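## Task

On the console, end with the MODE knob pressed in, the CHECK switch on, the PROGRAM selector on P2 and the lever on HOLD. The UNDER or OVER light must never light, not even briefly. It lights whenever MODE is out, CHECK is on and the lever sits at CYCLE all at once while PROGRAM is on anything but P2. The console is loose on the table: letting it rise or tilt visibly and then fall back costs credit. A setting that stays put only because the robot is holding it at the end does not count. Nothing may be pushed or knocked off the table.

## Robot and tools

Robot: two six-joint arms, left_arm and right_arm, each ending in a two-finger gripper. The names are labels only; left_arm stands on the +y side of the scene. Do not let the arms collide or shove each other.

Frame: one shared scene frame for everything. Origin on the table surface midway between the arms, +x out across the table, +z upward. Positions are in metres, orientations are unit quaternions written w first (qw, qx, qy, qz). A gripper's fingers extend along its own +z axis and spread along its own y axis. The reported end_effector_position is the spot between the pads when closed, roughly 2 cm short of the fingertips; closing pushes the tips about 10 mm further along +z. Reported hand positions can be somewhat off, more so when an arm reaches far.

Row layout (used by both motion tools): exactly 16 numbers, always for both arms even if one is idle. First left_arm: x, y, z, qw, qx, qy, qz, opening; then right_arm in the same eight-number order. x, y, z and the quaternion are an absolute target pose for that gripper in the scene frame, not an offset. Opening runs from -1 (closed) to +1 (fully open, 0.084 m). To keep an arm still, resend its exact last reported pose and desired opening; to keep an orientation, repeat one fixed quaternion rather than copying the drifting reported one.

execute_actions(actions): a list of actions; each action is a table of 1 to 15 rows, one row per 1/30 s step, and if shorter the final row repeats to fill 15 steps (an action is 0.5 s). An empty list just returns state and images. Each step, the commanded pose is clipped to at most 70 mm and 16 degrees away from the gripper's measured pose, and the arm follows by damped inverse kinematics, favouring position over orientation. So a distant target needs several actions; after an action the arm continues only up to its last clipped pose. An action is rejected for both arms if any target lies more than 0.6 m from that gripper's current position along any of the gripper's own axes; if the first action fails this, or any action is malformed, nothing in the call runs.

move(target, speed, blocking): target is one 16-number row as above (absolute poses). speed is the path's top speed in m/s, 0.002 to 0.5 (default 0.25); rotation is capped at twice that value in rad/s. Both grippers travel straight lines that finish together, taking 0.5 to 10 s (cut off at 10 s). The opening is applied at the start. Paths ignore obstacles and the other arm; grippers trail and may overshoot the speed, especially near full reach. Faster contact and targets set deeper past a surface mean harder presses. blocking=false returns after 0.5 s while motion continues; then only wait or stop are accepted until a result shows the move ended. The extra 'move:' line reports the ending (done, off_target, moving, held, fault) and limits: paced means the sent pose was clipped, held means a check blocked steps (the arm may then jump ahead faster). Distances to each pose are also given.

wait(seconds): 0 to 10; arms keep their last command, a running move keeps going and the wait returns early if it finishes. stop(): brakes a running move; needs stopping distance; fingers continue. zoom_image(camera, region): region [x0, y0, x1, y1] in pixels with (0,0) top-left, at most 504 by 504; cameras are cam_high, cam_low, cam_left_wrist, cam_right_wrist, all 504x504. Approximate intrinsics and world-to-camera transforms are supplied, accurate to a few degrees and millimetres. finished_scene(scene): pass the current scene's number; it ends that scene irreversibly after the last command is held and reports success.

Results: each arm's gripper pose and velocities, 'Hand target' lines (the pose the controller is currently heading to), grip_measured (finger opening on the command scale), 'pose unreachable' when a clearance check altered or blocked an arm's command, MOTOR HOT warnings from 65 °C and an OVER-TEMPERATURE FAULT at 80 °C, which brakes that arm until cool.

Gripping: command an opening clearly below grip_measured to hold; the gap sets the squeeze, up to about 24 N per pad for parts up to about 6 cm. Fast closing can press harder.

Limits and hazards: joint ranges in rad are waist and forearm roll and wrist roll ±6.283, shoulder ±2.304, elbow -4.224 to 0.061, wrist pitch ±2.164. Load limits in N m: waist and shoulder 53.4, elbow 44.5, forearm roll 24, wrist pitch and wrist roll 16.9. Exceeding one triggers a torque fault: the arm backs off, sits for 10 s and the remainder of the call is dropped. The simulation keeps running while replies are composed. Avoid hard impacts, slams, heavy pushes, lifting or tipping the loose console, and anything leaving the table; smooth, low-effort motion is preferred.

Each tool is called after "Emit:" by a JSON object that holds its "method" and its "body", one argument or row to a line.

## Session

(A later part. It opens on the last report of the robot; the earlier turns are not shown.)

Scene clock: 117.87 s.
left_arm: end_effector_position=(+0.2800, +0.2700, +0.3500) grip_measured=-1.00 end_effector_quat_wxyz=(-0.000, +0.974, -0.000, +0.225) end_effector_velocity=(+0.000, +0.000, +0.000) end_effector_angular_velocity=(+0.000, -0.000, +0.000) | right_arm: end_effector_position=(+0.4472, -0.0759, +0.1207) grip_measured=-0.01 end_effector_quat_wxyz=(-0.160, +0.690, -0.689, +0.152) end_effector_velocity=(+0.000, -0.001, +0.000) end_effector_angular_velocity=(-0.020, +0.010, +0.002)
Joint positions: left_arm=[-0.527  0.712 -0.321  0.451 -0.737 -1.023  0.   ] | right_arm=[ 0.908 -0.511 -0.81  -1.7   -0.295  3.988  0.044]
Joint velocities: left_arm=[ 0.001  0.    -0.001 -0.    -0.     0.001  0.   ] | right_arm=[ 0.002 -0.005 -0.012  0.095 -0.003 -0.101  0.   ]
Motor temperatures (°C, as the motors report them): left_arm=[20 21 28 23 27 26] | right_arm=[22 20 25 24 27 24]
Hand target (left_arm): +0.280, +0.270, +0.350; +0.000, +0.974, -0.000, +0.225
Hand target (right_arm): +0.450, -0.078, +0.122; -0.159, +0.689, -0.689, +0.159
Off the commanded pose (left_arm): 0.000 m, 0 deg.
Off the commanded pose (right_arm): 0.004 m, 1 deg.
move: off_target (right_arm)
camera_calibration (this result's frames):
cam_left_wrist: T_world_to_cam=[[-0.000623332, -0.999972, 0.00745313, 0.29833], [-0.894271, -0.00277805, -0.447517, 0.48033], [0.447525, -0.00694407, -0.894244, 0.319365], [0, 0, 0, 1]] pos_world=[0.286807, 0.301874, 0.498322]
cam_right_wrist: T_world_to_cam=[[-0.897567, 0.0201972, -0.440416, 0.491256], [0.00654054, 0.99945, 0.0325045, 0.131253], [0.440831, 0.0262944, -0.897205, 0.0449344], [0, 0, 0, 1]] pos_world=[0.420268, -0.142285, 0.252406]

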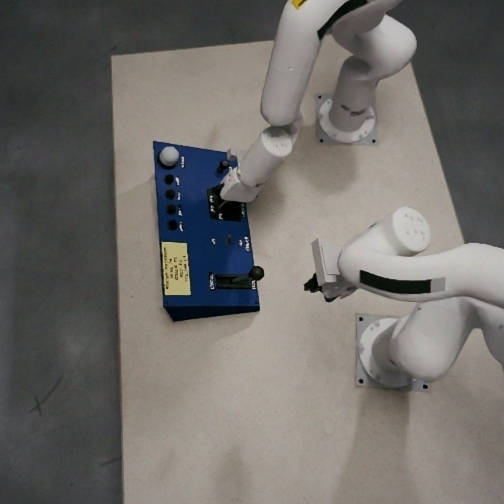

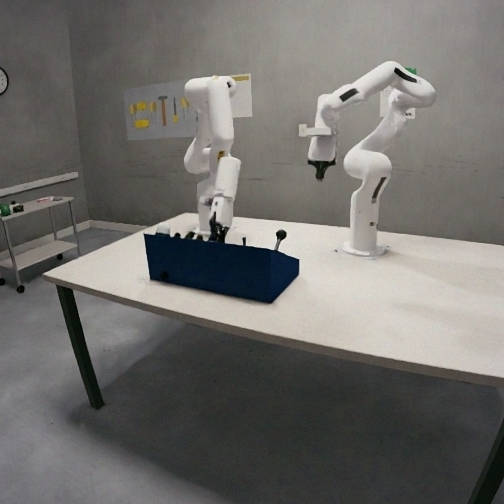

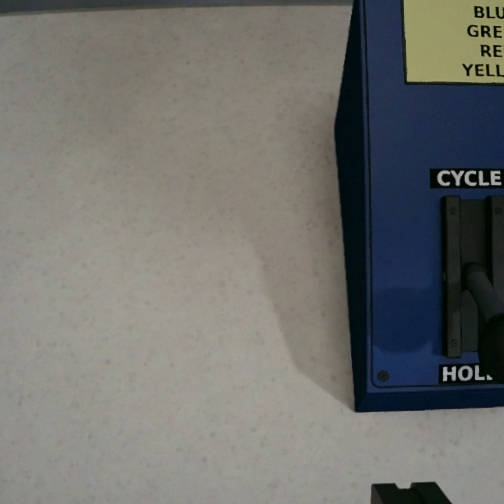

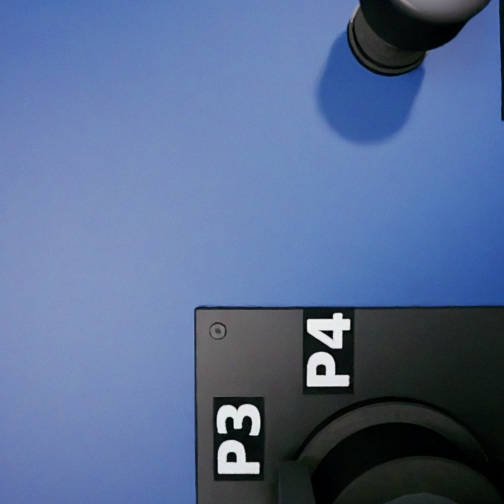

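Opening the gripper where it is, then lifting away.

Emit:
{"method": "execute_actions", "body": {
  "actions": [
    [[0.28,0.27,0.35,0,0.974,0,0.225,-1,0.4472,-0.0759,0.1207,0.160,-0.690,0.689,-0.152,0.1],[0.28,0.27,0.35,0,0.974,0,0.225,-1,0.4472,-0.0759,0.1207,0.160,-0.690,0.689,-0.152,0.2],[0.28,0.27,0.35,0,0.974,0,0.225,-1,0.4472,-0.0759,0.1207,0.160,-0.690,0.689,-0.152,0.4],[0.28,0.27,0.35,0,0.974,0,0.225,-1,0.4472,-0.0759,0.1207,0.160,-0.690,0.689,-0.152,0.6]]
  ]
}}

Emit:
{"method": "move", "body": {
  "target": [0.28, 0.27, 0.35, 0.0, 0.974, 0.0, 0.225, -1.0, 0.403, -0.076, 0.211, 0.159, -0.689, 0.689, -0.159, 0.6],
  "speed": 0.12
}}

Scene clock: 124.83 s.
left_arm: end_effector_position=(+0.2800, +0.2700, +0.3500) grip_measured=-1.00 end_effector_quat_wxyz=(-0.000, +0.974, +0.000, +0.225) end_effector_velocity=(-0.000, +0.000, -0.000) end_effector_angular_velocity=(+0.000, +0.000, -0.000) | right_arm: end_effector_position=(+0.4479, -0.0759, +0.1213) grip_measured=+0.59 end_effector_quat_wxyz=(-0.160, +0.690, -0.689, +0.153) end_effector_velocity=(-0.005, -0.000, -0.004) end_effector_angular_velocity=(+0.003, +0.014, +0.003)
Joint positions: left_arm=[-0.527  0.712 -0.321  0.451 -0.737 -1.023  0.   ] | right_arm=[ 0.908 -0.51  -0.81  -1.702 -0.298  3.991  0.069]
Joint velocities: left_arm=[-0.001  0.     0.001  0.     0.    -0.001  0.   ] | right_arm=[ 0.001 -0.002  0.007 -0.007  0.012  0.009  0.002]
Motor temperatures (°C, as the motors report them): left_arm=[20 21 28 23 27 26] | right_arm=[22 20 26 24 28 24]
Hand target (left_arm): +0.280, +0.270, +0.350; -0.000, +0.974, -0.000, +0.225
Hand target (right_arm): +0.447, -0.076, +0.121; -0.160, +0.690, -0.689, +0.152
Off the commanded pose (left_arm): 0.000 m, 0 deg.
Off the commanded pose (right_arm): 0.001 m, 0 deg.
camera_calibration (this result's frames):
cam_left_wrist: T_world_to_cam=[[-0.000623181, -0.999972, 0.00745314, 0.29833], [-0.894271, -0.00277819, -0.447517, 0.48033], [0.447526, -0.00694401, -0.894244, 0.319365], [0, 0, 0, 1]] pos_world=[0.286807, 0.301874, 0.498322]
cam_right_wrist: T_world_to_cam=[[-0.896292, 0.0209315, -0.44297, 0.49196], [0.00744809, 0.999455, 0.0321566, 0.130902], [0.443402, 0.0255225, -0.895959, 0.0437796], [0, 0, 0, 1]] pos_world=[0.420553, -0.142245, 0.252939]

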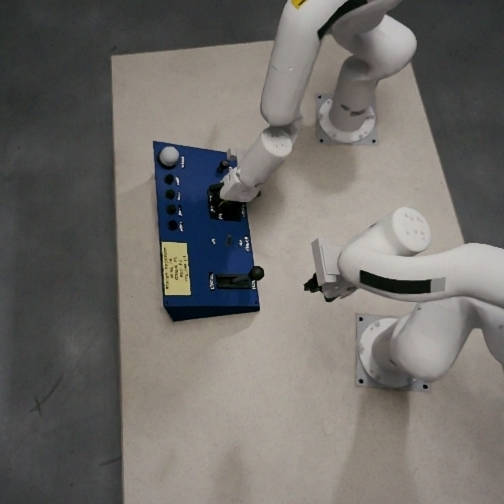

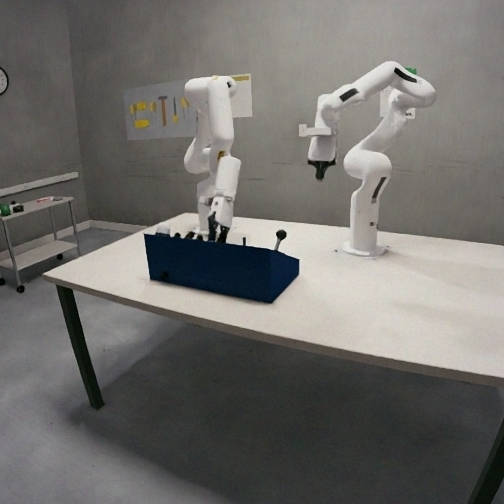

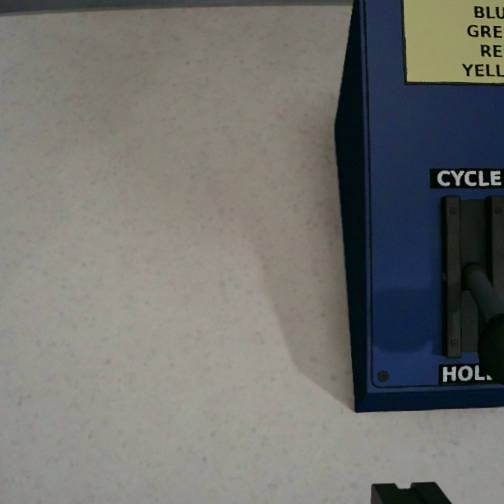

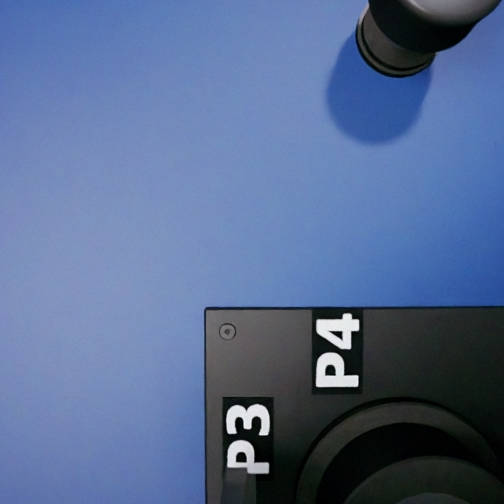

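Scene clock: 126.30 s.
left_arm: end_effector_position=(+0.2800, +0.2700, +0.3500) grip_measured=-1.00 end_effector_quat_wxyz=(+0.000, +0.974, -0.000, +0.225) end_effector_velocity=(+0.000, -0.001, +0.001) end_effector_angular_velocity=(-0.001, -0.002, -0.002) | right_arm: end_effector_position=(+0.4031, -0.0760, +0.2106) grip_measured=+0.59 end_effector_quat_wxyz=(-0.160, +0.689, -0.689, +0.159) end_effector_velocity=(-0.000, -0.000, +0.003) end_effector_angular_velocity=(-0.009, +0.013, -0.002)
Joint positions: left_arm=[-0.527  0.712 -0.321  0.451 -0.737 -1.023  0.   ] | right_arm=[ 0.987 -0.262 -0.735 -1.147 -0.368  3.48   0.069]
Joint velocities: left_arm=[-0.001  0.    -0.002  0.     0.     0.     0.   ] | right_arm=[-0.001  0.002 -0.01   0.068 -0.008 -0.07  -0.   ]
Motor temperatures (°C, as the motors report them): left_arm=[20 21 28 23 27 26] | right_arm=[22 20 26 24 28 24]
Hand target (left_arm): +0.280, +0.270, +0.350; +0.000, +0.974, +0.000, +0.225
Hand target (right_arm): +0.403, -0.076, +0.211; -0.159, +0.689, -0.689, +0.159
Off the commanded pose (left_arm): 0.000 m, 0 deg.
Off the commanded pose (right_arm): 0.000 m, 0 deg.
move: done
camera_calibration (this result's frames):
cam_left_wrist: T_world_to_cam=[[-0.000623395, -0.999972, 0.00745327, 0.29833], [-0.894271, -0.00277806, -0.447517, 0.48033], [0.447525, -0.00694422, -0.894244, 0.319365], [0, 0, 0, 1]] pos_world=[0.286807, 0.301874, 0.498323]
cam_right_wrist: T_world_to_cam=[[-0.892061, 0.0195207, -0.451494, 0.49138], [0.00993624, 0.999672, 0.0235897, 0.129255], [0.451807, 0.0165573, -0.891962, 0.138766], [0, 0, 0, 1]] pos_world=[0.374361, -0.141103, 0.342581]

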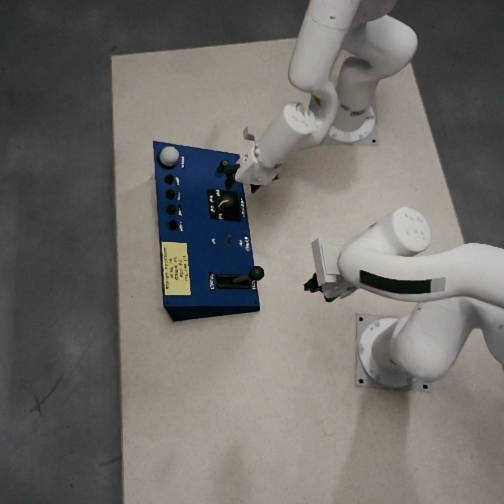

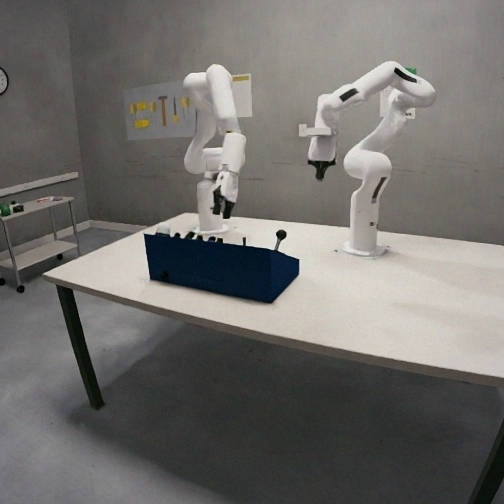

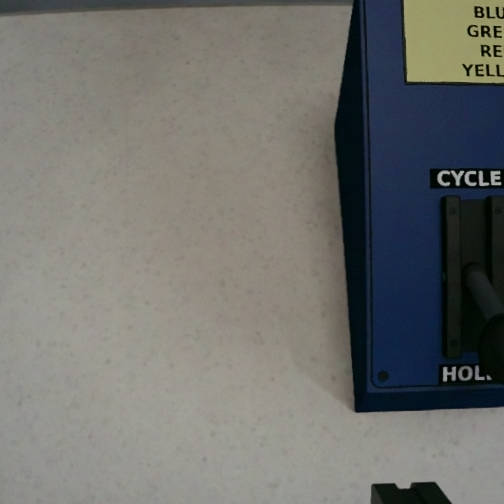

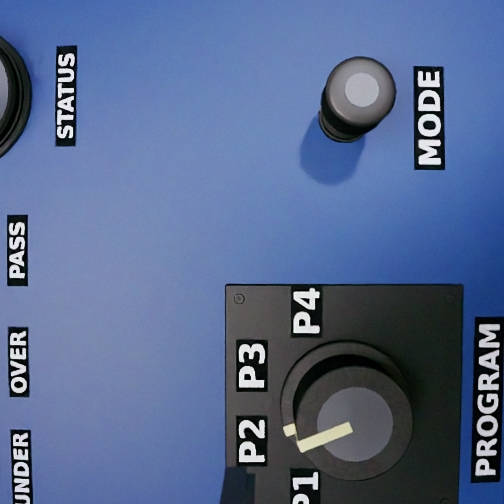

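PROGRAM now points at P2, CHECK is on and the lever is at HOLD. MODE sits low and its light is off, so it is already in.

Emit:
{"method": "finished_scene", "body": {
  "scene": 2
}}

The scene is finished: the task was done.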